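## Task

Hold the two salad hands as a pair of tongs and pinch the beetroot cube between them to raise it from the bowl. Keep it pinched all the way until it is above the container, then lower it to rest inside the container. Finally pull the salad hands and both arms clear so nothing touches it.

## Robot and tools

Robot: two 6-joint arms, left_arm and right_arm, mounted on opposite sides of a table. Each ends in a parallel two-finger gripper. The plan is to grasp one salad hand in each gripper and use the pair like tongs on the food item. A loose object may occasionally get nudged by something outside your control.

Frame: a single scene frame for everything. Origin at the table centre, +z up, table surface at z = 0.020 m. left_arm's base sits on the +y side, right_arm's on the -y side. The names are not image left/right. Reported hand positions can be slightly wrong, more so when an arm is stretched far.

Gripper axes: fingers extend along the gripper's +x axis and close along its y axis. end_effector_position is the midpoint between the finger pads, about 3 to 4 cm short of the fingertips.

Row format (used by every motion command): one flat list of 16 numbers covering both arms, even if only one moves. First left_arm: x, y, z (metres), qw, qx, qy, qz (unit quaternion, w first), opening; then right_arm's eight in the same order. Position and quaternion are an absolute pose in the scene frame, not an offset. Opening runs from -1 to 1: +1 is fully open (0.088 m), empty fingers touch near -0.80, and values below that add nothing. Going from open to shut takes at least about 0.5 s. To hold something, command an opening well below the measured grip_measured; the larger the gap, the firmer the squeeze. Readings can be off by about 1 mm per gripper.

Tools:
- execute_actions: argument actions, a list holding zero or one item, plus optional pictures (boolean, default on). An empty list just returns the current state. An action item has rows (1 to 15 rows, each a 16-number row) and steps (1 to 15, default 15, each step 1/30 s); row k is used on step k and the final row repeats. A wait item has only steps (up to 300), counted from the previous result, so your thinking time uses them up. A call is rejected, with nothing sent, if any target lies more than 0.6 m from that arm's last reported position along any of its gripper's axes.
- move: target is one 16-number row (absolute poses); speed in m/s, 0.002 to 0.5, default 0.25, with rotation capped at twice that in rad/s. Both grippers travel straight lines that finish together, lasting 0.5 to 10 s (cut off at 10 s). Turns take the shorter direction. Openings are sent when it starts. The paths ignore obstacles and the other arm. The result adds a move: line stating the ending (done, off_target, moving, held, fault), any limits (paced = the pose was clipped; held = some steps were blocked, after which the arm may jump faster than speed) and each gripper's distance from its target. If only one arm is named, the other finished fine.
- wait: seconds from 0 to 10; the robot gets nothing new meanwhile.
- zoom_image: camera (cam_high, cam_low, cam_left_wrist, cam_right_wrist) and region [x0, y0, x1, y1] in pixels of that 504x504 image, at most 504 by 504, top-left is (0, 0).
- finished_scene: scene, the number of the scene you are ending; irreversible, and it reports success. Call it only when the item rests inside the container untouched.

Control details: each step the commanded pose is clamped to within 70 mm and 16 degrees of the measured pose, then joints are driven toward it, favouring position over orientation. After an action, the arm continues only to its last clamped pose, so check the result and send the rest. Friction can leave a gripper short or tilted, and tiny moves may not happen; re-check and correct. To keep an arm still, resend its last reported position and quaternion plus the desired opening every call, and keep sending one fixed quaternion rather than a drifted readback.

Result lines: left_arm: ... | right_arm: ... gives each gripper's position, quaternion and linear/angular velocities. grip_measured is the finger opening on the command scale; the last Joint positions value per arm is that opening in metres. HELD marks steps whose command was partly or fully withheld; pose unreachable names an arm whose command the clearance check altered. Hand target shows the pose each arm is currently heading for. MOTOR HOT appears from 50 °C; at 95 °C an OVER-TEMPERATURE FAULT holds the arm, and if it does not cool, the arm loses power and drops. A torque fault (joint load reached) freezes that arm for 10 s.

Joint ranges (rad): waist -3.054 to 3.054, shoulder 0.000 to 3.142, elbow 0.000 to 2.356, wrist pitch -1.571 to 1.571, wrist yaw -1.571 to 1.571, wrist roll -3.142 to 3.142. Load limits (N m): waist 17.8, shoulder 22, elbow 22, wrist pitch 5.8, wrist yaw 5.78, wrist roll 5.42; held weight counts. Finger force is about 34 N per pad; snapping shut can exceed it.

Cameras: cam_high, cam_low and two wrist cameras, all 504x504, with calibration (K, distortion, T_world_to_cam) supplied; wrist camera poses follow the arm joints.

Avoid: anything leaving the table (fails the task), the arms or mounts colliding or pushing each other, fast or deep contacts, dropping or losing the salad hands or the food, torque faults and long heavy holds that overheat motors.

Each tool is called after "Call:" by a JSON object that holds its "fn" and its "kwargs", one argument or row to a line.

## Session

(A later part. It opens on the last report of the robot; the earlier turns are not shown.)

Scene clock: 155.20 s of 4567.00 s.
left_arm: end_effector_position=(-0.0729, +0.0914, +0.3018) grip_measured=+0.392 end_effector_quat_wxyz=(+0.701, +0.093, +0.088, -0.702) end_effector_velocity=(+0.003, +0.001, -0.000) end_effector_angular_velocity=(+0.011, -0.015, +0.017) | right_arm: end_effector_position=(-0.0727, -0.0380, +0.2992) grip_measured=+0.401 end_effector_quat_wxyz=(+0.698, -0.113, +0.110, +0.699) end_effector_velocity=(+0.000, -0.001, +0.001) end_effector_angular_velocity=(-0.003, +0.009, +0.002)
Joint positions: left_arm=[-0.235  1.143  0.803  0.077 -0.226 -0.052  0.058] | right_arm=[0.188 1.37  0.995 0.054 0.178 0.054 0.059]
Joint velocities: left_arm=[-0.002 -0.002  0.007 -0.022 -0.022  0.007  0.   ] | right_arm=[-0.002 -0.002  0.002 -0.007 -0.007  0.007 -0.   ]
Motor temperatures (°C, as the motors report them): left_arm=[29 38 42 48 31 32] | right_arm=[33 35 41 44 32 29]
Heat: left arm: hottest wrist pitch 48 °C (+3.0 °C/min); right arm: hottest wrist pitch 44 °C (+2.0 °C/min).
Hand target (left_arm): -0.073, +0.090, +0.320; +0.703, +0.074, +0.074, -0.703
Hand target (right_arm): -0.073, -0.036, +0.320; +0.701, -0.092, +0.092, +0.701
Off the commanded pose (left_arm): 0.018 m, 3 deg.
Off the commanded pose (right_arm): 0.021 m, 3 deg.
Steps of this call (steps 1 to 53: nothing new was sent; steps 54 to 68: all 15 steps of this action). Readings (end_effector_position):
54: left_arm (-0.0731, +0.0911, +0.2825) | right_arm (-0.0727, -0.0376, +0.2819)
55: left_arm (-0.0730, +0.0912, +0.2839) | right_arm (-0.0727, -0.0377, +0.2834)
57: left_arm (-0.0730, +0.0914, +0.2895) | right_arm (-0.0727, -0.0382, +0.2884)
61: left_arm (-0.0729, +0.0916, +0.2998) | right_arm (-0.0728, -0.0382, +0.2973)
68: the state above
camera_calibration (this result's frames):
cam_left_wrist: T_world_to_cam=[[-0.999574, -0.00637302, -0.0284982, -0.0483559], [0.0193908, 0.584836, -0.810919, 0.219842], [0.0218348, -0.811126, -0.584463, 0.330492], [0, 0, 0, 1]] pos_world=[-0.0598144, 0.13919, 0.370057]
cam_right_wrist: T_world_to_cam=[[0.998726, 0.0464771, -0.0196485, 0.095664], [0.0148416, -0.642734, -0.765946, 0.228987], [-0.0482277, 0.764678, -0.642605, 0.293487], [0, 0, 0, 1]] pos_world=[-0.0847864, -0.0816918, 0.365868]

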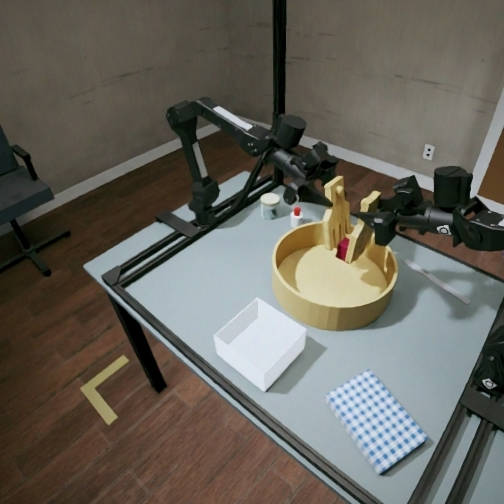

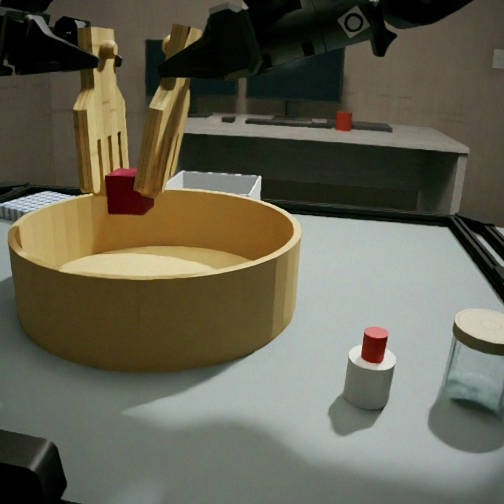

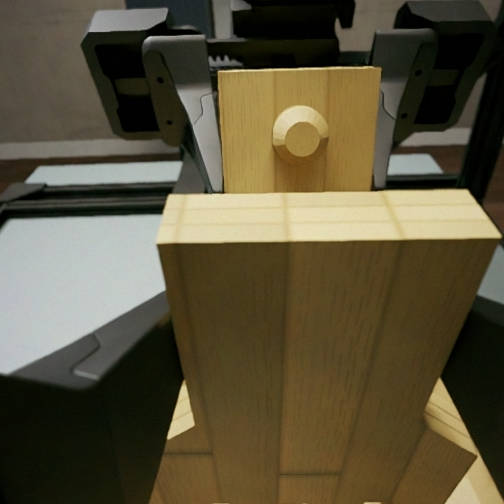

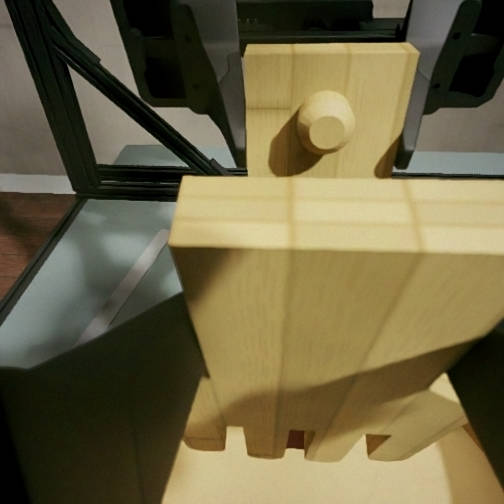

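Call:
{"fn": "execute_actions", "kwargs": {
  "actions": [
    {"rows":[[-0.055,0.088,0.325,0.704,0.068,0.068,-0.704,-1,-0.055,-0.038,0.325,0.702,-0.086,0.086,0.702,-1]],"steps":7}
  ],
  "pictures": false
}}

Call:
{"fn": "execute_actions", "kwargs": {
  "actions": [
    {"rows":[[-0.035,0.086,0.325,0.704,0.068,0.068,-0.704,-1,-0.035,-0.04,0.325,0.702,-0.086,0.086,0.702,-1]],"steps":7}
  ],
  "pictures": false
}}

Call:
{"fn": "execute_actions", "kwargs": {
  "actions": [
    {"rows":[[-0.015,0.084,0.325,0.704,0.068,0.068,-0.704,-1,-0.015,-0.042,0.325,0.702,-0.086,0.086,0.702,-1]],"steps":7}
  ],
  "pictures": false
}}

Call:
{"fn": "execute_actions", "kwargs": {
  "actions": [
    {"rows":[[0.005,0.082,0.325,0.704,0.068,0.068,-0.704,-1,0.005,-0.044,0.325,0.702,-0.086,0.086,0.702,-1]],"steps":9}
  ]
}}

Scene clock: 156.30 s of 4567.00 s.
left_arm: end_effector_position=(-0.0581, +0.0899, +0.3072) grip_measured=+0.392 end_effector_quat_wxyz=(+0.703, +0.088, +0.082, -0.701) end_effector_velocity=(+0.020, +0.001, +0.013) end_effector_angular_velocity=(-0.035, +0.033, -0.027) | right_arm: end_effector_position=(-0.0582, -0.0384, +0.3062) grip_measured=+0.401 end_effector_quat_wxyz=(+0.701, -0.108, +0.104, +0.698) end_effector_velocity=(+0.018, -0.004, +0.021) end_effector_angular_velocity=(+0.051, +0.019, +0.031)
Joint positions: left_arm=[-0.174  1.132  0.805  0.082 -0.174 -0.034  0.058] | right_arm=[0.141 1.353 0.997 0.052 0.139 0.036 0.059]
Joint velocities: left_arm=[ 0.11  -0.032  0.002  0.007  0.139  0.007 -0.   ] | right_arm=[-0.081 -0.046  0.002  0.007 -0.11  -0.022 -0.   ]
Motor temperatures (°C, as the motors report them): left_arm=[29 38 42 48 31 32] | right_arm=[33 35 41 44 32 29]
Heat: left arm: hottest wrist pitch 48 °C (+3.0 °C/min); right arm: hottest wrist pitch 44 °C (+2.0 °C/min).
Hand target (left_arm): -0.055, +0.088, +0.325; +0.704, +0.068, +0.068, -0.704
Hand target (right_arm): -0.055, -0.038, +0.325; +0.702, -0.086, +0.086, +0.702
Off the commanded pose (left_arm): 0.018 m, 3 deg.
Off the commanded pose (right_arm): 0.019 m, 3 deg.
Steps of this call (steps 1 to 26: nothing new was sent; steps 27 to 33: all 7 steps of this action). Readings (end_effector_position):
27: left_arm (-0.0723, +0.0912, +0.3029) | right_arm (-0.0723, -0.0380, +0.3009)
28: left_arm (-0.0696, +0.0907, +0.3034) | right_arm (-0.0698, -0.0381, +0.3015)
30: left_arm (-0.0629, +0.0902, +0.3051) | right_arm (-0.0630, -0.0380, +0.3033)
33: the state above

Scene clock: 156.53 s of 4567.00 s.
left_arm: end_effector_position=(-0.0383, +0.0878, +0.3085) grip_measured=+0.392 end_effector_quat_wxyz=(+0.704, +0.086, +0.082, -0.700) end_effector_velocity=(+0.020, -0.003, +0.003) end_effector_angular_velocity=(-0.008, +0.055, -0.056) | right_arm: end_effector_position=(-0.0383, -0.0397, +0.3078) grip_measured=+0.401 end_effector_quat_wxyz=(+0.702, -0.106, +0.103, +0.697) end_effector_velocity=(+0.021, -0.002, +0.002) end_effector_angular_velocity=(+0.009, +0.011, +0.053)
Joint positions: left_arm=[-0.087  1.129  0.805  0.085 -0.092 -0.017  0.058] | right_arm=[0.07  1.338 0.988 0.053 0.074 0.018 0.059]
Joint velocities: left_arm=[ 0.134 -0.002  0.002  0.007  0.198 -0.007 -0.   ] | right_arm=[-0.105 -0.017 -0.012  0.007 -0.154 -0.037 -0.   ]
Motor temperatures (°C, as the motors report them): left_arm=[29 38 42 48 31 32] | right_arm=[33 35 41 44 32 29]
Heat: left arm: hottest wrist pitch 48 °C (+3.0 °C/min); right arm: hottest wrist pitch 44 °C (+2.0 °C/min).
Hand target (left_arm): -0.035, +0.086, +0.325; +0.704, +0.068, +0.068, -0.704
Hand target (right_arm): -0.035, -0.040, +0.325; +0.702, -0.086, +0.086, +0.702
Off the commanded pose (left_arm): 0.017 m, 3 deg.
Off the commanded pose (right_arm): 0.017 m, 3 deg.
Steps of this call (steps 1 to 7: all 7 steps of this action). Readings (end_effector_position):
1: left_arm (-0.0571, +0.0897, +0.3077) | right_arm (-0.0574, -0.0388, +0.3068)
2: left_arm (-0.0535, +0.0893, +0.3079) | right_arm (-0.0539, -0.0390, +0.3069)
4: left_arm (-0.0444, +0.0884, +0.3082) | right_arm (-0.0445, -0.0394, +0.3074)
7: the state above

Scene clock: 156.77 s of 4567.00 s.
left_arm: end_effector_position=(-0.0181, +0.0868, +0.3094) grip_measured=+0.392 end_effector_quat_wxyz=(+0.705, +0.083, +0.083, -0.699) end_effector_velocity=(+0.022, +0.000, +0.003) end_effector_angular_velocity=(-0.002, +0.025, -0.058) | right_arm: end_effector_position=(-0.0180, -0.0416, +0.3088) grip_measured=+0.401 end_effector_quat_wxyz=(+0.702, -0.103, +0.104, +0.697) end_effector_velocity=(+0.022, -0.003, -0.000) end_effector_angular_velocity=(-0.002, +0.028, +0.053)
Joint positions: left_arm=[ 0.003  1.129  0.806  0.089 -0.005  0.     0.058] | right_arm=[-0.003  1.327  0.98   0.053  0.004  0.001  0.059]
Joint velocities: left_arm=[ 0.139 -0.002  0.007 -0.007  0.198  0.022 -0.   ] | right_arm=[-0.115 -0.012 -0.007 -0.007 -0.168 -0.022 -0.   ]
Motor temperatures (°C, as the motors report them): left_arm=[29 38 43 48 31 32] | right_arm=[33 35 41 44 32 29]
Heat: left arm: hottest wrist pitch 48 °C (+3.0 °C/min); right arm: hottest wrist pitch 44 °C (+2.0 °C/min).
Hand target (left_arm): -0.015, +0.085, +0.325; +0.704, +0.068, +0.068, -0.704
Hand target (right_arm): -0.015, -0.042, +0.325; +0.702, -0.086, +0.086, +0.702
Off the commanded pose (left_arm): 0.016 m, 2 deg.
Off the commanded pose (right_arm): 0.016 m, 3 deg.
Steps of this call (steps 1 to 7: all 7 steps of this action). Readings (end_effector_position):
1: left_arm (-0.0373, +0.0876, +0.3085) | right_arm (-0.0373, -0.0401, +0.3080)
2: left_arm (-0.0335, +0.0873, +0.3087) | right_arm (-0.0338, -0.0404, +0.3079)
4: left_arm (-0.0242, +0.0869, +0.3089) | right_arm (-0.0243, -0.0410, +0.3084)
7: the state above

Scene clock: 157.07 s of 4567.00 s.
left_arm: end_effector_position=(+0.0031, +0.0861, +0.3117) grip_measured=+0.392 end_effector_quat_wxyz=(+0.705, +0.079, +0.082, -0.700) end_effector_velocity=(+0.003, -0.004, -0.004) end_effector_angular_velocity=(+0.009, +0.037, -0.063) | right_arm: end_effector_position=(+0.0032, -0.0435, +0.3107) grip_measured=+0.401 end_effector_quat_wxyz=(+0.701, -0.100, +0.103, +0.698) end_effector_velocity=(+0.003, -0.002, -0.004) end_effector_angular_velocity=(-0.010, +0.011, +0.065)
Joint positions: left_arm=[0.098 1.135 0.813 0.093 0.09  0.018 0.058] | right_arm=[-0.083  1.321  0.979  0.053 -0.076 -0.018  0.059]
Joint velocities: left_arm=[ 0.056  0.027  0.007  0.007  0.125 -0.007 -0.   ] | right_arm=[-0.046 -0.002 -0.007 -0.007 -0.11  -0.022 -0.   ]
Motor temperatures (°C, as the motors report them): left_arm=[29 38 43 48 31 32] | right_arm=[33 35 41 45 32 29]
Heat: left arm: hottest wrist pitch 48 °C (+3.0 °C/min); right arm: hottest wrist pitch 45 °C (+3.0 °C/min).
Hand target (left_arm): +0.005, +0.082, +0.325; +0.704, +0.068, +0.068, -0.704
Hand target (right_arm): +0.005, -0.044, +0.325; +0.702, -0.086, +0.086, +0.702
Off the commanded pose (left_arm): 0.014 m, 2 deg.
Off the commanded pose (right_arm): 0.014 m, 3 deg.
Steps of this call (steps 1 to 9: all 9 steps of this action). Readings (end_effector_position):
1: left_arm (-0.0170, +0.0867, +0.3099) | right_arm (-0.0171, -0.0417, +0.3089)
2: left_arm (-0.0132, +0.0867, +0.3103) | right_arm (-0.0134, -0.0420, +0.3092)
4: left_arm (-0.0039, +0.0866, +0.3111) | right_arm (-0.0040, -0.0428, +0.3100)
8: left_arm (+0.0029, +0.0862, +0.3117) | right_arm (+0.0029, -0.0435, +0.3106)
9: the state above
camera_calibration (this result's frames):
cam_left_wrist: T_world_to_cam=[[-0.999709, -0.016653, -0.0174495, 0.0252397], [0.00506782, 0.562264, -0.826942, 0.236466], [0.0235822, -0.82679, -0.562016, 0.324607], [0, 0, 0, 1]] pos_world=[0.016379, 0.135846, 0.378419]
cam_right_wrist: T_world_to_cam=[[0.998852, 0.0395714, -0.0270117, 0.0223111], [0.00342906, -0.621379, -0.783503, 0.239512], [-0.0477888, 0.782511, -0.620801, 0.302788], [0, 0, 0, 1]] pos_world=[-0.00863686, -0.0889901, 0.376232]

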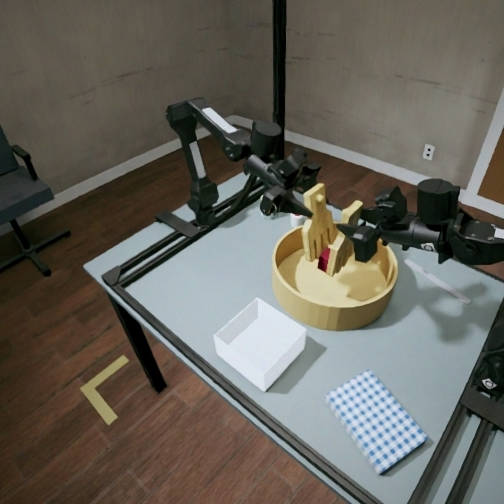

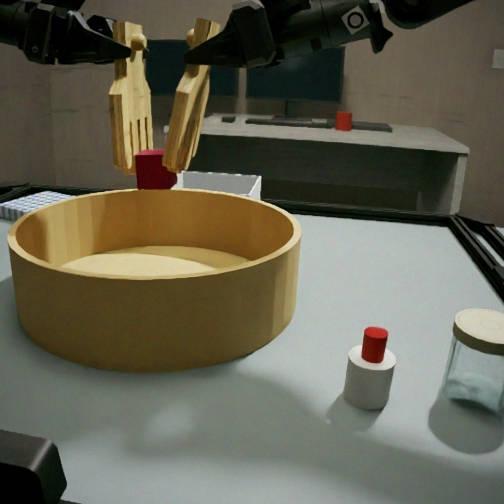

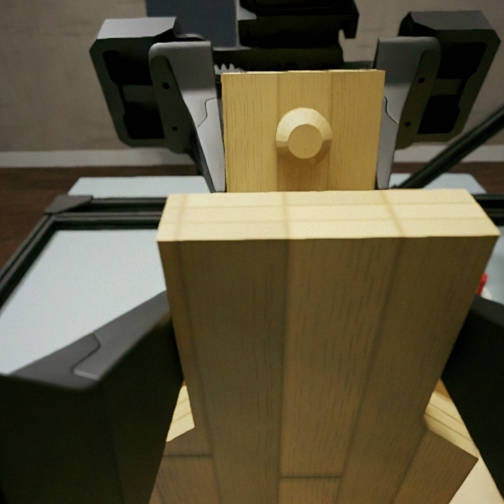

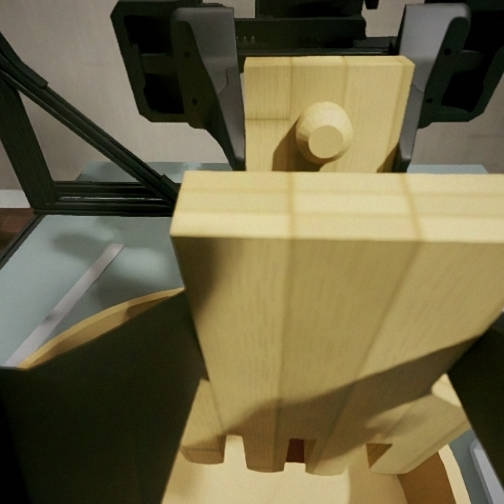

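Holding.

Call:
{"fn": "execute_actions", "kwargs": {
  "actions": [
    {"rows":[[0.03,0.079,0.325,0.704,0.068,0.068,-0.704,-1,0.03,-0.047,0.325,0.702,-0.086,0.086,0.702,-1]],"steps":7}
  ],
  "pictures": false
}}

Call:
{"fn": "execute_actions", "kwargs": {
  "actions": [
    {"rows":[[0.055,0.076,0.325,0.704,0.068,0.068,-0.704,-1,0.055,-0.049,0.325,0.702,-0.086,0.086,0.702,-1]],"steps":7}
  ],
  "pictures": false
}}

Call:
{"fn": "execute_actions", "kwargs": {
  "actions": [
    {"rows":[[0.08,0.073,0.325,0.704,0.065,0.065,-0.704,-1,0.08,-0.052,0.325,0.702,-0.083,0.083,0.702,-1]],"steps":7}
  ],
  "pictures": false
}}

Call:
{"fn": "execute_actions", "kwargs": {
  "actions": [
    {"rows":[[0.105,0.07,0.325,0.704,0.065,0.065,-0.704,-1,0.105,-0.055,0.325,0.702,-0.083,0.083,0.702,-1]],"steps":7}
  ],
  "pictures": false
}}

Call:
{"fn": "execute_actions", "kwargs": {
  "actions": [
    {"rows":[[0.13,0.067,0.325,0.704,0.062,0.062,-0.704,-1,0.13,-0.057,0.325,0.702,-0.08,0.08,0.702,-1]],"steps":7}
  ],
  "pictures": false
}}

Call:
{"fn": "execute_actions", "kwargs": {
  "actions": [
    {"rows":[[0.155,0.064,0.325,0.704,0.062,0.062,-0.704,-1,0.155,-0.06,0.325,0.702,-0.08,0.08,0.702,-1]],"steps":7}
  ],
  "pictures": false
}}

Call:
{"fn": "execute_actions", "kwargs": {
  "actions": [
    {"rows":[[0.18,0.061,0.325,0.705,0.059,0.059,-0.705,-1,0.18,-0.063,0.325,0.703,-0.077,0.077,0.703,-1]],"steps":7}
  ],
  "pictures": false
}}

Call:
{"fn": "execute_actions", "kwargs": {
  "actions": [
    {"rows":[[0.205,0.058,0.325,0.705,0.059,0.059,-0.705,-1,0.205,-0.066,0.325,0.703,-0.077,0.077,0.703,-1]],"steps":7}
  ],
  "pictures": false
}}

Call:
{"fn": "execute_actions", "kwargs": {
  "actions": [
    {"rows":[[0.23,0.055,0.325,0.705,0.056,0.056,-0.705,-1,0.23,-0.069,0.325,0.703,-0.074,0.074,0.703,-1]],"steps":12}
  ]
}}

Scene clock: 158.77 s of 4567.00 s.
left_arm: end_effector_position=(+0.0277, +0.0831, +0.3126) grip_measured=+0.392 end_effector_quat_wxyz=(+0.707, +0.077, +0.082, -0.698) end_effector_velocity=(+0.021, -0.005, -0.002) end_effector_angular_velocity=(+0.013, +0.027, -0.068) | right_arm: end_effector_position=(+0.0280, -0.0466, +0.3114) grip_measured=+0.401 end_effector_quat_wxyz=(+0.704, -0.097, +0.103, +0.696) end_effector_velocity=(+0.026, -0.006, +0.002) end_effector_angular_velocity=(+0.006, +0.012, +0.047)
Joint positions: left_arm=[0.199 1.162 0.83  0.104 0.182 0.037 0.058] | right_arm=[-0.173  1.321  0.979  0.054 -0.158 -0.04   0.059]
Joint velocities: left_arm=[ 0.129  0.051  0.037 -0.007  0.198  0.022 -0.   ] | right_arm=[-0.125 -0.002  0.002 -0.007 -0.168 -0.037  0.   ]
Motor temperatures (°C, as the motors report them): left_arm=[29 38 43 49 31 32] | right_arm=[33 35 41 45 32 29]
Heat: left arm: hottest wrist pitch 49 °C (+4.0 °C/min); right arm: hottest wrist pitch 45 °C (+3.0 °C/min).
Hand target (left_arm): +0.030, +0.079, +0.325; +0.704, +0.068, +0.068, -0.703
Hand target (right_arm): +0.030, -0.047, +0.325; +0.702, -0.086, +0.086, +0.702
Off the commanded pose (left_arm): 0.013 m, 2 deg.
Off the commanded pose (right_arm): 0.014 m, 2 deg.
Steps of this call (steps 1 to 44: nothing new was sent; steps 45 to 51: all 7 steps of this action). Readings (end_effector_position):
45: left_arm (+0.0050, +0.0850, +0.3120) | right_arm (+0.0051, -0.0439, +0.3110)
46: left_arm (+0.0092, +0.0847, +0.3123) | right_arm (+0.0091, -0.0444, +0.3112)
48: left_arm (+0.0203, +0.0839, +0.3125) | right_arm (+0.0205, -0.0456, +0.3113)
51: the state above

Scene clock: 159.00 s of 4567.00 s.
left_arm: end_effector_position=(+0.0518, +0.0798, +0.3132) grip_measured=+0.392 end_effector_quat_wxyz=(+0.707, +0.075, +0.082, -0.698) end_effector_velocity=(+0.026, -0.008, -0.012) end_effector_angular_velocity=(+0.045, +0.029, -0.076) | right_arm: end_effector_position=(+0.0522, -0.0516, +0.3125) grip_measured=+0.401 end_effector_quat_wxyz=(+0.705, -0.094, +0.101, +0.696) end_effector_velocity=(+0.023, -0.008, +0.005) end_effector_angular_velocity=(+0.009, +0.029, +0.089)
Joint positions: left_arm=[0.294 1.201 0.854 0.115 0.275 0.056 0.058] | right_arm=[-0.264  1.321  0.979  0.055 -0.243 -0.062  0.059]
Joint velocities: left_arm=[ 0.139  0.09   0.051 -0.022  0.212  0.037 -0.   ] | right_arm=[-0.139  0.002  0.017 -0.022 -0.227 -0.037  0.   ]
Motor temperatures (°C, as the motors report them): left_arm=[29 38 43 49 31 32] | right_arm=[33 35 41 45 32 29]
Heat: left arm: hottest wrist pitch 49 °C (+4.0 °C/min); right arm: hottest wrist pitch 45 °C (+3.0 °C/min).
Hand target (left_arm): +0.055, +0.076, +0.325; +0.704, +0.068, +0.068, -0.704
Hand target (right_arm): +0.055, -0.050, +0.325; +0.702, -0.086, +0.086, +0.702
Off the commanded pose (left_arm): 0.013 m, 2 deg.
Off the commanded pose (right_arm): 0.013 m, 2 deg.
Steps of this call (steps 1 to 7: all 7 steps of this action). Readings (end_effector_position):
1: left_arm (+0.0287, +0.0825, +0.3127) | right_arm (+0.0290, -0.0471, +0.3116)
2: left_arm (+0.0331, +0.0820, +0.3130) | right_arm (+0.0332, -0.0480, +0.3118)
4: left_arm (+0.0441, +0.0810, +0.3135) | right_arm (+0.0444, -0.0499, +0.3119)
7: the state above

Scene clock: 159.23 s of 4567.00 s.
left_arm: end_effector_position=(+0.0768, +0.0772, +0.3122) grip_measured=+0.392 end_effector_quat_wxyz=(+0.708, +0.072, +0.082, -0.698) end_effector_velocity=(+0.030, -0.008, -0.009) end_effector_angular_velocity=(+0.012, +0.033, -0.063) | right_arm: end_effector_position=(+0.0773, -0.0552, +0.3116) grip_measured=+0.401 end_effector_quat_wxyz=(+0.705, -0.092, +0.101, +0.695) end_effector_velocity=(+0.027, -0.004, -0.014) end_effector_angular_velocity=(-0.032, +0.041, +0.074)
Joint positions: left_arm=[0.386 1.247 0.878 0.135 0.364 0.073 0.058] | right_arm=[-0.355  1.337  0.987  0.061 -0.329 -0.084  0.059]
Joint velocities: left_arm=[ 0.134  0.1    0.046  0.022  0.198  0.022 -0.   ] | right_arm=[-0.139  0.051  0.017 -0.022 -0.212 -0.037 -0.   ]
Motor temperatures (°C, as the motors report them): left_arm=[29 38 43 49 31 32] | right_arm=[33 35 41 45 32 29]
Heat: left arm: hottest wrist pitch 49 °C (+4.1 °C/min); right arm: hottest wrist pitch 45 °C (+3.0 °C/min).
Hand target (left_arm): +0.080, +0.074, +0.325; +0.704, +0.065, +0.065, -0.704
Hand target (right_arm): +0.080, -0.053, +0.325; +0.703, -0.083, +0.083, +0.702
Off the commanded pose (left_arm): 0.014 m, 2 deg.
Off the commanded pose (right_arm): 0.014 m, 2 deg.
Steps of this call (steps 1 to 7: all 7 steps of this action). Readings (end_effector_position):
1: left_arm (+0.0530, +0.0792, +0.3131) | right_arm (+0.0531, -0.0520, +0.3128)
2: left_arm (+0.0574, +0.0789, +0.3133) | right_arm (+0.0575, -0.0529, +0.3127)
4: left_arm (+0.0688, +0.0780, +0.3131) | right_arm (+0.0689, -0.0545, +0.3126)
7: the state above

Scene clock: 159.47 s of 4567.00 s.
left_arm: end_effector_position=(+0.1020, +0.0746, +0.3122) grip_measured=+0.392 end_effector_quat_wxyz=(+0.708, +0.071, +0.082, -0.697) end_effector_velocity=(+0.031, -0.007, -0.007) end_effector_angular_velocity=(+0.028, +0.009, -0.055) | right_arm: end_effector_position=(+0.1026, -0.0584, +0.3114) grip_measured=+0.401 end_effector_quat_wxyz=(+0.706, -0.090, +0.101, +0.695) end_effector_velocity=(+0.032, -0.003, -0.004) end_effector_angular_velocity=(-0.002, +0.025, +0.051)
Joint positions: left_arm=[0.47  1.3   0.915 0.145 0.445 0.091 0.058] | right_arm=[-0.443  1.365  1.007  0.061 -0.413 -0.107  0.059]
Joint velocities: left_arm=[ 0.12   0.105  0.076 -0.022  0.168  0.051 -0.   ] | right_arm=[-0.134  0.061  0.042 -0.007 -0.183 -0.037 -0.   ]
Motor temperatures (°C, as the motors report them): left_arm=[29 38 43 49 31 32] | right_arm=[33 35 41 45 32 29]
Heat: left arm: hottest wrist pitch 49 °C (+4.0 °C/min); right arm: hottest wrist pitch 45 °C (+3.0 °C/min).
Hand target (left_arm): +0.105, +0.071, +0.325; +0.705, +0.065, +0.065, -0.704
Hand target (right_arm): +0.105, -0.056, +0.325; +0.702, -0.083, +0.083, +0.702
Off the commanded pose (left_arm): 0.014 m, 2 deg.
Off the commanded pose (right_arm): 0.014 m, 2 deg.
Steps of this call (steps 1 to 7: all 7 steps of this action). Readings (end_effector_position):
1: left_arm (+0.0781, +0.0765, +0.3120) | right_arm (+0.0784, -0.0553, +0.3116)
2: left_arm (+0.0825, +0.0761, +0.3122) | right_arm (+0.0828, -0.0560, +0.3117)
4: left_arm (+0.0938, +0.0754, +0.3123) | right_arm (+0.0942, -0.0576, +0.3117)
7: the state above

Scene clock: 159.70 s of 4567.00 s.
left_arm: end_effector_position=(+0.1274, +0.0722, +0.3113) grip_measured=+0.392 end_effector_quat_wxyz=(+0.709, +0.068, +0.082, -0.697) end_effector_velocity=(+0.036, -0.009, -0.009) end_effector_angular_velocity=(+0.015, +0.052, -0.014) | right_arm: end_effector_position=(+0.1279, -0.0613, +0.3103) grip_measured=+0.401 end_effector_quat_wxyz=(+0.707, -0.087, +0.102, +0.695) end_effector_velocity=(+0.031, -0.001, -0.011) end_effector_angular_velocity=(-0.013, +0.035, +0.060)
Joint positions: left_arm=[0.547 1.359 0.954 0.161 0.519 0.105 0.058] | right_arm=[-0.526  1.402  1.032  0.065 -0.491 -0.127  0.059]
Joint velocities: left_arm=[ 0.105  0.12   0.076  0.007  0.125 -0.007 -0.   ] | right_arm=[-0.125  0.085  0.046 -0.007 -0.183 -0.037 -0.   ]
Motor temperatures (°C, as the motors report them): left_arm=[29 38 43 49 31 32] | right_arm=[33 35 41 45 32 29]
Heat: left arm: hottest wrist pitch 49 °C (+4.0 °C/min); right arm: hottest wrist pitch 45 °C (+3.0 °C/min).
Hand target (left_arm): +0.130, +0.068, +0.325; +0.705, +0.062, +0.062, -0.704
Hand target (right_arm): +0.130, -0.058, +0.325; +0.703, -0.080, +0.080, +0.702
Off the commanded pose (left_arm): 0.015 m, 3 deg.
Off the commanded pose (right_arm): 0.015 m, 3 deg.
Steps of this call (steps 1 to 7: all 7 steps of this action). Readings (end_effector_position):
1: left_arm (+0.1034, +0.0740, +0.3121) | right_arm (+0.1038, -0.0584, +0.3113)
2: left_arm (+0.1077, +0.0735, +0.3127) | right_arm (+0.1080, -0.0591, +0.3114)
4: left_arm (+0.1190, +0.0729, +0.3125) | right_arm (+0.1193, -0.0606, +0.3114)
7: the state above

Scene clock: 159.93 s of 4567.00 s.
left_arm: end_effector_position=(+0.1526, +0.0694, +0.3129) grip_measured=+0.392 end_effector_quat_wxyz=(+0.710, +0.065, +0.079, -0.697) end_effector_velocity=(+0.035, -0.007, -0.002) end_effector_angular_velocity=(+0.002, +0.036, -0.036) | right_arm: end_effector_position=(+0.1532, -0.0642, +0.3114) grip_measured=+0.401 end_effector_quat_wxyz=(+0.708, -0.084, +0.099, +0.694) end_effector_velocity=(+0.038, -0.004, -0.003) end_effector_angular_velocity=(+0.004, +0.018, +0.031)
Joint positions: left_arm=[0.615 1.421 1.007 0.168 0.585 0.12  0.058] | right_arm=[-0.603  1.444  1.07   0.065 -0.565 -0.15   0.059]
Joint velocities: left_arm=[ 0.1    0.12   0.1   -0.007  0.139  0.007 -0.   ] | right_arm=[-0.125  0.085  0.066 -0.007 -0.154 -0.037 -0.   ]
Motor temperatures (°C, as the motors report them): left_arm=[29 38 43 49 31 32] | right_arm=[33 35 41 45 32 29]
Heat: left arm: hottest wrist pitch 49 °C (+4.0 °C/min); right arm: hottest wrist pitch 45 °C (+3.0 °C/min).
Hand target (left_arm): +0.155, +0.065, +0.325; +0.705, +0.062, +0.062, -0.704
Hand target (right_arm): +0.155, -0.061, +0.325; +0.703, -0.080, +0.080, +0.702
Off the commanded pose (left_arm): 0.013 m, 2 deg.
Off the commanded pose (right_arm): 0.014 m, 3 deg.
Steps of this call (steps 1 to 7: all 7 steps of this action). Readings (end_effector_position):
1: left_arm (+0.1288, +0.0714, +0.3116) | right_arm (+0.1293, -0.0612, +0.3102)
2: left_arm (+0.1329, +0.0708, +0.3123) | right_arm (+0.1334, -0.0617, +0.3107)
4: left_arm (+0.1440, +0.0701, +0.3130) | right_arm (+0.1445, -0.0632, +0.3113)
7: the state above

Scene clock: 160.17 s of 4567.00 s.
left_arm: end_effector_position=(+0.1776, +0.0666, +0.3136) grip_measured=+0.392 end_effector_quat_wxyz=(+0.710, +0.062, +0.076, -0.697) end_effector_velocity=(+0.039, -0.007, -0.007) end_effector_angular_velocity=(+0.008, +0.034, -0.018) | right_arm: end_effector_position=(+0.1785, -0.0675, +0.3113) grip_measured=+0.401 end_effector_quat_wxyz=(+0.708, -0.080, +0.098, +0.694) end_effector_velocity=(+0.034, -0.003, -0.014) end_effector_angular_velocity=(-0.015, +0.058, +0.051)
Joint positions: left_arm=[0.676 1.489 1.063 0.18  0.645 0.13  0.058] | right_arm=[-0.676  1.492  1.109  0.066 -0.634 -0.168  0.059]
Joint velocities: left_arm=[ 0.09   0.129  0.105 -0.007  0.11   0.007 -0.   ] | right_arm=[-0.115  0.105  0.066 -0.022 -0.168 -0.022  0.   ]
Motor temperatures (°C, as the motors report them): left_arm=[29 38 43 49 31 32] | right_arm=[33 35 41 45 32 29]
Heat: left arm: hottest wrist pitch 49 °C (+4.1 °C/min); right arm: hottest wrist pitch 45 °C (+3.0 °C/min).
Hand target (left_arm): +0.180, +0.062, +0.325; +0.705, +0.059, +0.059, -0.704
Hand target (right_arm): +0.180, -0.064, +0.325; +0.703, -0.077, +0.077, +0.703
Off the commanded pose (left_arm): 0.013 m, 2 deg.
Off the commanded pose (right_arm): 0.014 m, 3 deg.
Steps of this call (steps 1 to 7: all 7 steps of this action). Readings (end_effector_position):
1: left_arm (+0.1542, +0.0687, +0.3132) | right_arm (+0.1546, -0.0642, +0.3113)
2: left_arm (+0.1579, +0.0679, +0.3140) | right_arm (+0.1586, -0.0647, +0.3117)
4: left_arm (+0.1689, +0.0672, +0.3142) | right_arm (+0.1697, -0.0665, +0.3121)
7: the state above

Scene clock: 160.40 s of 4567.00 s.
left_arm: end_effector_position=(+0.2026, +0.0636, +0.3153) grip_measured=+0.392 end_effector_quat_wxyz=(+0.710, +0.060, +0.073, -0.697) end_effector_velocity=(+0.035, -0.010, -0.002) end_effector_angular_velocity=(-0.007, +0.012, -0.049) | right_arm: end_effector_position=(+0.2037, -0.0702, +0.3126) grip_measured=+0.401 end_effector_quat_wxyz=(+0.709, -0.078, +0.095, +0.694) end_effector_velocity=(+0.038, -0.006, -0.004) end_effector_angular_velocity=(-0.016, +0.024, +0.035)
Joint positions: left_arm=[0.73  1.558 1.132 0.18  0.698 0.143 0.058] | right_arm=[-0.741  1.546  1.163  0.06  -0.697 -0.19   0.059]
Joint velocities: left_arm=[ 0.076  0.139  0.129 -0.007  0.125  0.022 -0.   ] | right_arm=[-0.11   0.1    0.105 -0.066 -0.139 -0.051  0.   ]
Motor temperatures (°C, as the motors report them): left_arm=[29 38 43 49 31 32] | right_arm=[33 35 41 45 32 29]
Heat: left arm: hottest wrist pitch 49 °C (+4.0 °C/min); right arm: hottest wrist pitch 45 °C (+3.0 °C/min).
Hand target (left_arm): +0.205, +0.058, +0.325; +0.705, +0.059, +0.059, -0.705
Hand target (right_arm): +0.205, -0.067, +0.325; +0.703, -0.077, +0.077, +0.703
Off the commanded pose (left_arm): 0.011 m, 2 deg.
Off the commanded pose (right_arm): 0.013 m, 2 deg.
Steps of this call (steps 1 to 7: all 7 steps of this action). Readings (end_effector_position):
1: left_arm (+0.1792, +0.0656, +0.3136) | right_arm (+0.1801, -0.0673, +0.3112)
2: left_arm (+0.1831, +0.0649, +0.3146) | right_arm (+0.1840, -0.0677, +0.3120)
4: left_arm (+0.1942, +0.0643, +0.3153) | right_arm (+0.1950, -0.0692, +0.3126)
7: the state above

Scene clock: 160.80 s of 4567.00 s.
left_arm: end_effector_position=(+0.2303, +0.0601, +0.3156) grip_measured=+0.392 end_effector_quat_wxyz=(+0.709, +0.056, +0.071, -0.699) end_effector_velocity=(+0.009, -0.002, +0.005) end_effector_angular_velocity=(-0.006, -0.011, +0.004) | right_arm: end_effector_position=(+0.2311, -0.0737, +0.3128) grip_measured=+0.401 end_effector_quat_wxyz=(+0.708, -0.074, +0.093, +0.696) end_effector_velocity=(+0.004, -0.002, +0.009) end_effector_angular_velocity=(+0.020, -0.019, +0.032)
Joint positions: left_arm=[0.783 1.641 1.213 0.18  0.755 0.152 0.058] | right_arm=[-0.809  1.611  1.227  0.052 -0.767 -0.21   0.059]
Joint velocities: left_arm=[ 0.012  0.022  0.037 -0.007  0.007  0.007  0.   ] | right_arm=[-0.022  0.012  0.032 -0.007 -0.051 -0.022 -0.   ]
Motor temperatures (°C, as the motors report them): left_arm=[29 38 43 49 31 32] | right_arm=[33 35 41 45 32 29]
Heat: left arm: hottest wrist pitch 49 °C (+4.0 °C/min); right arm: hottest wrist pitch 45 °C (+3.0 °C/min).
Hand target (left_arm): +0.230, +0.055, +0.325; +0.705, +0.056, +0.056, -0.705
Hand target (right_arm): +0.230, -0.069, +0.325; +0.703, -0.074, +0.074, +0.703
Off the commanded pose (left_arm): 0.011 m, 2 deg.
Off the commanded pose (right_arm): 0.013 m, 2 deg.
Steps of this call (steps 1 to 12: all 12 steps of this action). Readings (end_effector_position):
1: left_arm (+0.2044, +0.0627, +0.3153) | right_arm (+0.2053, -0.0702, +0.3123)
2: left_arm (+0.2083, +0.0620, +0.3163) | right_arm (+0.2092, -0.0707, +0.3129)
4: left_arm (+0.2191, +0.0614, +0.3166) | right_arm (+0.2201, -0.0725, +0.3135)
8: left_arm (+0.2287, +0.0605, +0.3155) | right_arm (+0.2297, -0.0736, +0.3128)
12: the state above
camera_calibration (this result's frames):
cam_left_wrist: T_world_to_cam=[[-0.999627, -0.0273248, -0.000330777, 0.247263], [-0.0139419, 0.520372, -0.853826, 0.268562], [0.0235028, -0.853502, -0.520558, 0.288528], [0, 0, 0, 1]] pos_world=[0.244134, 0.113264, 0.379583]
cam_right_wrist: T_world_to_cam=[[0.998637, 0.0265092, -0.0449517, -0.199415], [-0.021267, -0.579873, -0.81443, 0.240093], [-0.0476562, 0.814276, -0.578519, 0.32765], [0, 0, 0, 1]] pos_world=[0.219864, -0.122287, 0.376126]

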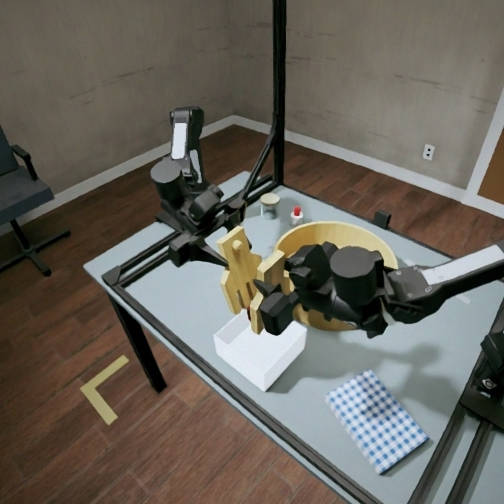

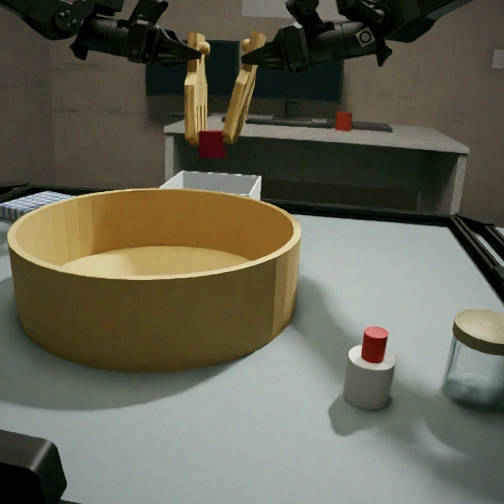

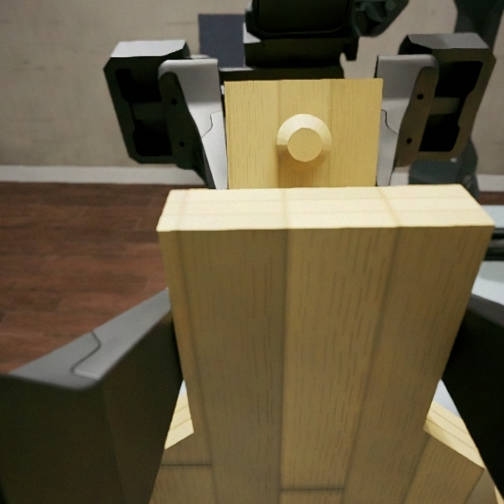

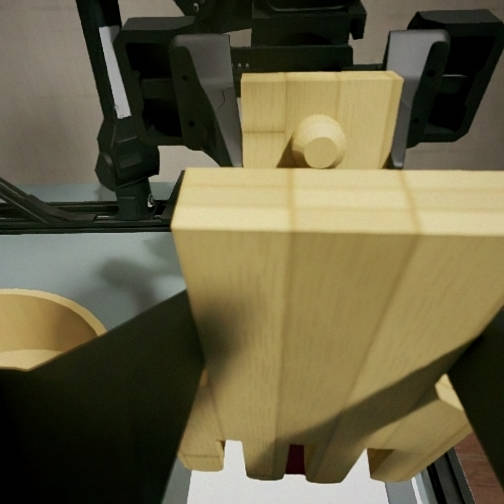

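Call:
{"fn": "execute_actions", "kwargs": {
  "actions": [
    {"rows":[[0.235,0.055,0.3,0.705,0.056,0.056,-0.705,-1,0.235,-0.069,0.3,0.703,-0.074,0.074,0.703,-1]],"steps":8}
  ],
  "pictures": false
}}

Call:
{"fn": "execute_actions", "kwargs": {
  "actions": [
    {"rows":[[0.235,0.055,0.28,0.705,0.056,0.056,-0.705,-1,0.235,-0.069,0.28,0.703,-0.074,0.074,0.703,-1]],"steps":8}
  ],
  "pictures": false
}}

Call:
{"fn": "execute_actions", "kwargs": {
  "actions": [
    {"rows":[[0.235,0.055,0.26,0.705,0.056,0.056,-0.705,-1,0.235,-0.069,0.26,0.703,-0.074,0.074,0.703,-1]],"steps":8}
  ],
  "pictures": false
}}

Call:
{"fn": "execute_actions", "kwargs": {
  "actions": [
    {"rows":[[0.235,0.055,0.24,0.705,0.056,0.056,-0.705,-1,0.235,-0.069,0.24,0.703,-0.074,0.074,0.703,-1]],"steps":10}
  ]
}}

Scene clock: 161.97 s of 4567.00 s.
left_arm: end_effector_position=(+0.2371, +0.0574, +0.3026) grip_measured=+0.392 end_effector_quat_wxyz=(+0.709, +0.056, +0.062, -0.700) end_effector_velocity=(+0.003, -0.007, -0.059) end_effector_angular_velocity=(+0.053, +0.068, -0.023) | right_arm: end_effector_position=(+0.2377, -0.0721, +0.2984) grip_measured=+0.401 end_effector_quat_wxyz=(+0.708, -0.075, +0.085, +0.697) end_effector_velocity=(+0.005, +0.004, -0.055) end_effector_angular_velocity=(-0.044, +0.028, +0.009)
Joint positions: left_arm=[0.793 1.678 1.19  0.254 0.768 0.157 0.058] | right_arm=[-0.819  1.642  1.193  0.127 -0.779 -0.216  0.059]
Joint velocities: left_arm=[-0.002  0.09  -0.085  0.095  0.022 -0.007  0.   ] | right_arm=[-0.002  0.076 -0.1    0.11  -0.007 -0.022  0.   ]
Motor temperatures (°C, as the motors report them): left_arm=[29 38 43 49 31 32] | right_arm=[33 35 41 46 32 29]
Heat: left arm: hottest wrist pitch 49 °C (+4.0 °C/min); right arm: hottest wrist pitch 46 °C (+4.0 °C/min).
Hand target (left_arm): +0.235, +0.055, +0.300; +0.705, +0.056, +0.056, -0.705
Hand target (right_arm): +0.235, -0.069, +0.300; +0.703, -0.074, +0.074, +0.703
Off the commanded pose (left_arm): 0.004 m, 1 deg.
Off the commanded pose (right_arm): 0.004 m, 2 deg.
Steps of this call (steps 1 to 27: nothing new was sent; steps 28 to 35: all 8 steps of this action). Readings (end_effector_position):
28: left_arm (+0.2318, +0.0593, +0.3164) | right_arm (+0.2326, -0.0733, +0.3129)
29: left_arm (+0.2329, +0.0589, +0.3164) | right_arm (+0.2336, -0.0730, +0.3124)
31: left_arm (+0.2353, +0.0586, +0.3127) | right_arm (+0.2359, -0.0730, +0.3085)
35: the state above

Scene clock: 162.23 s of 4567.00 s.
left_arm: end_effector_position=(+0.2378, +0.0569, +0.2826) grip_measured=+0.392 end_effector_quat_wxyz=(+0.708, +0.057, +0.061, -0.701) end_effector_velocity=(+0.001, -0.003, -0.040) end_effector_angular_velocity=(+0.029, +0.030, +0.015) | right_arm: end_effector_position=(+0.2379, -0.0716, +0.2790) grip_measured=+0.401 end_effector_quat_wxyz=(+0.707, -0.075, +0.083, +0.698) end_effector_velocity=(-0.003, -0.000, -0.037) end_effector_angular_velocity=(-0.027, +0.025, +0.011)
Joint positions: left_arm=[0.793 1.703 1.135 0.335 0.769 0.158 0.058] | right_arm=[-0.82   1.663  1.135  0.209 -0.783 -0.218  0.059]
Joint velocities: left_arm=[-0.007  0.051 -0.081  0.095 -0.022 -0.007 -0.   ] | right_arm=[ 0.002  0.037 -0.085  0.081 -0.007 -0.007 -0.   ]
Motor temperatures (°C, as the motors report them): left_arm=[29 38 43 49 31 32] | right_arm=[33 35 41 46 32 29]
Heat: left arm: hottest wrist pitch 49 °C (+4.1 °C/min); right arm: hottest wrist pitch 46 °C (+4.1 °C/min).
Hand target (left_arm): +0.235, +0.055, +0.280; +0.705, +0.056, +0.056, -0.705
Hand target (right_arm): +0.235, -0.069, +0.280; +0.703, -0.074, +0.074, +0.703
Off the commanded pose (left_arm): 0.004 m, 1 deg.
Off the commanded pose (right_arm): 0.004 m, 1 deg.
Steps of this call (steps 1 to 8: all 8 steps of this action). Readings (end_effector_position):
1: left_arm (+0.2373, +0.0574, +0.2997) | right_arm (+0.2380, -0.0720, +0.2954)
2: left_arm (+0.2373, +0.0577, +0.2972) | right_arm (+0.2379, -0.0723, +0.2927)
4: left_arm (+0.2371, +0.0576, +0.2915) | right_arm (+0.2377, -0.0722, +0.2870)
8: the state above

Scene clock: 162.50 s of 4567.00 s.
left_arm: end_effector_position=(+0.2376, +0.0562, +0.2637) grip_measured=+0.392 end_effector_quat_wxyz=(+0.708, +0.057, +0.058, -0.701) end_effector_velocity=(-0.008, -0.007, -0.030) end_effector_angular_velocity=(-0.003, +0.007, -0.028) | right_arm: end_effector_position=(+0.2372, -0.0707, +0.2606) grip_measured=+0.401 end_effector_quat_wxyz=(+0.706, -0.075, +0.080, +0.699) end_effector_velocity=(-0.011, +0.009, -0.017) end_effector_angular_velocity=(+0.033, -0.018, +0.046)
Joint positions: left_arm=[0.792 1.732 1.085 0.419 0.769 0.159 0.058] | right_arm=[-0.817  1.688  1.081  0.293 -0.784 -0.219  0.059]
Joint velocities: left_arm=[-0.022  0.056 -0.066  0.125  0.007 -0.007 -0.   ] | right_arm=[ 0.027  0.037 -0.061  0.139 -0.022  0.007 -0.   ]
Motor temperatures (°C, as the motors report them): left_arm=[29 38 43 49 31 32] | right_arm=[33 35 41 46 32 29]
Heat: left arm: hottest wrist pitch 49 °C (+4.0 °C/min); right arm: hottest wrist pitch 46 °C (+4.0 °C/min).
Hand target (left_arm): +0.235, +0.055, +0.260; +0.705, +0.056, +0.056, -0.705
Hand target (right_arm): +0.235, -0.069, +0.260; +0.703, -0.074, +0.074, +0.703
Off the commanded pose (left_arm): 0.005 m, 1 deg.
Off the commanded pose (right_arm): 0.003 m, 1 deg.
Steps of this call (steps 1 to 8: all 8 steps of this action). Readings (end_effector_position):
1: left_arm (+0.2377, +0.0570, +0.2802) | right_arm (+0.2379, -0.0717, +0.2764)
2: left_arm (+0.2374, +0.0574, +0.2782) | right_arm (+0.2377, -0.0719, +0.2743)
4: left_arm (+0.2375, +0.0574, +0.2725) | right_arm (+0.2376, -0.0720, +0.2686)
8: the state above

Scene clock: 162.83 s of 4567.00 s.
left_arm: end_effector_position=(+0.2370, +0.0557, +0.2429) grip_measured=+0.392 end_effector_quat_wxyz=(+0.707, +0.057, +0.057, -0.702) end_effector_velocity=(+0.000, -0.001, -0.013) end_effector_angular_velocity=(-0.011, -0.006, +0.006) | right_arm: end_effector_position=(+0.2365, -0.0704, +0.2401) grip_measured=+0.401 end_effector_quat_wxyz=(+0.705, -0.075, +0.079, +0.700) end_effector_velocity=(+0.001, +0.001, -0.010) end_effector_angular_velocity=(+0.023, -0.029, +0.006)
Joint positions: left_arm=[0.79  1.768 1.036 0.506 0.77  0.159 0.058] | right_arm=[-0.816  1.72   1.028  0.382 -0.785 -0.219  0.059]
Joint velocities: left_arm=[-0.002  0.027 -0.037  0.081 -0.007 -0.007 -0.   ] | right_arm=[-0.002  0.027 -0.037  0.095 -0.007 -0.007 -0.   ]
Motor temperatures (°C, as the motors report them): left_arm=[29 38 43 49 31 32] | right_arm=[33 35 41 46 32 29]
Heat: left arm: hottest wrist pitch 49 °C (+4.0 °C/min); right arm: hottest wrist pitch 46 °C (+4.0 °C/min).
Hand target (left_arm): +0.235, +0.055, +0.240; +0.705, +0.056, +0.056, -0.705
Hand target (right_arm): +0.235, -0.069, +0.240; +0.703, -0.074, +0.074, +0.703
Off the commanded pose (left_arm): 0.004 m, 0 deg.
Off the commanded pose (right_arm): 0.002 m, 1 deg.
Steps of this call (steps 1 to 10: all 10 steps of this action). Readings (end_effector_position):
1: left_arm (+0.2374, +0.0559, +0.2621) | right_arm (+0.2370, -0.0703, +0.2591)
2: left_arm (+0.2372, +0.0558, +0.2607) | right_arm (+0.2369, -0.0701, +0.2581)
4: left_arm (+0.2368, +0.0559, +0.2557) | right_arm (+0.2367, -0.0703, +0.2533)
8: left_arm (+0.2369, +0.0558, +0.2449) | right_arm (+0.2365, -0.0704, +0.2422)
10: the state above
camera_calibration (this result's frames):
cam_left_wrist: T_world_to_cam=[[-0.999616, -0.0189864, -0.0201687, 0.258145], [0.00780823, 0.505452, -0.86282, 0.206777], [0.0265762, -0.862646, -0.505109, 0.24282], [0, 0, 0, 1]] pos_world=[0.249978, 0.109853, 0.306269]
cam_right_wrist: T_world_to_cam=[[0.998951, 0.0388851, -0.0241986, -0.212332], [0.00198638, -0.564642, -0.825334, 0.181157], [-0.0457567, 0.824419, -0.564127, 0.280048], [0, 0, 0, 1]] pos_world=[0.224563, -0.120332, 0.30236]

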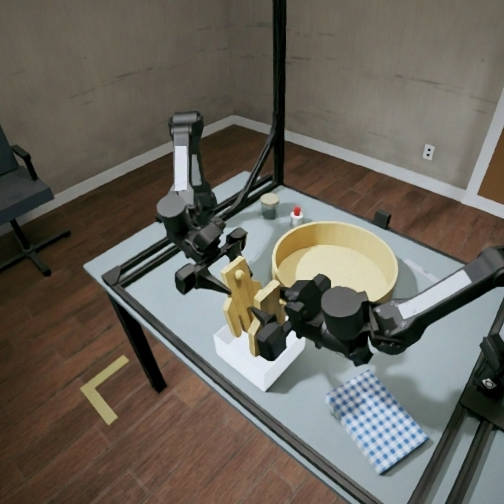

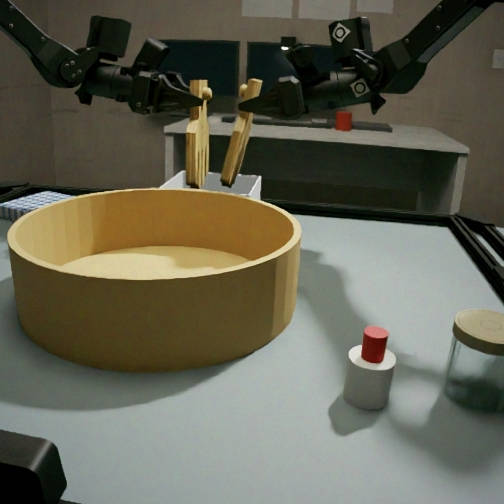

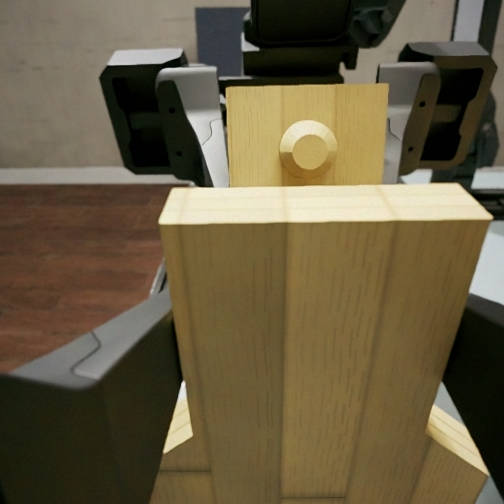

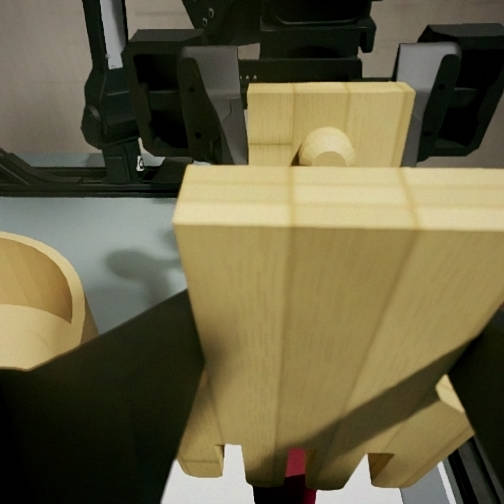

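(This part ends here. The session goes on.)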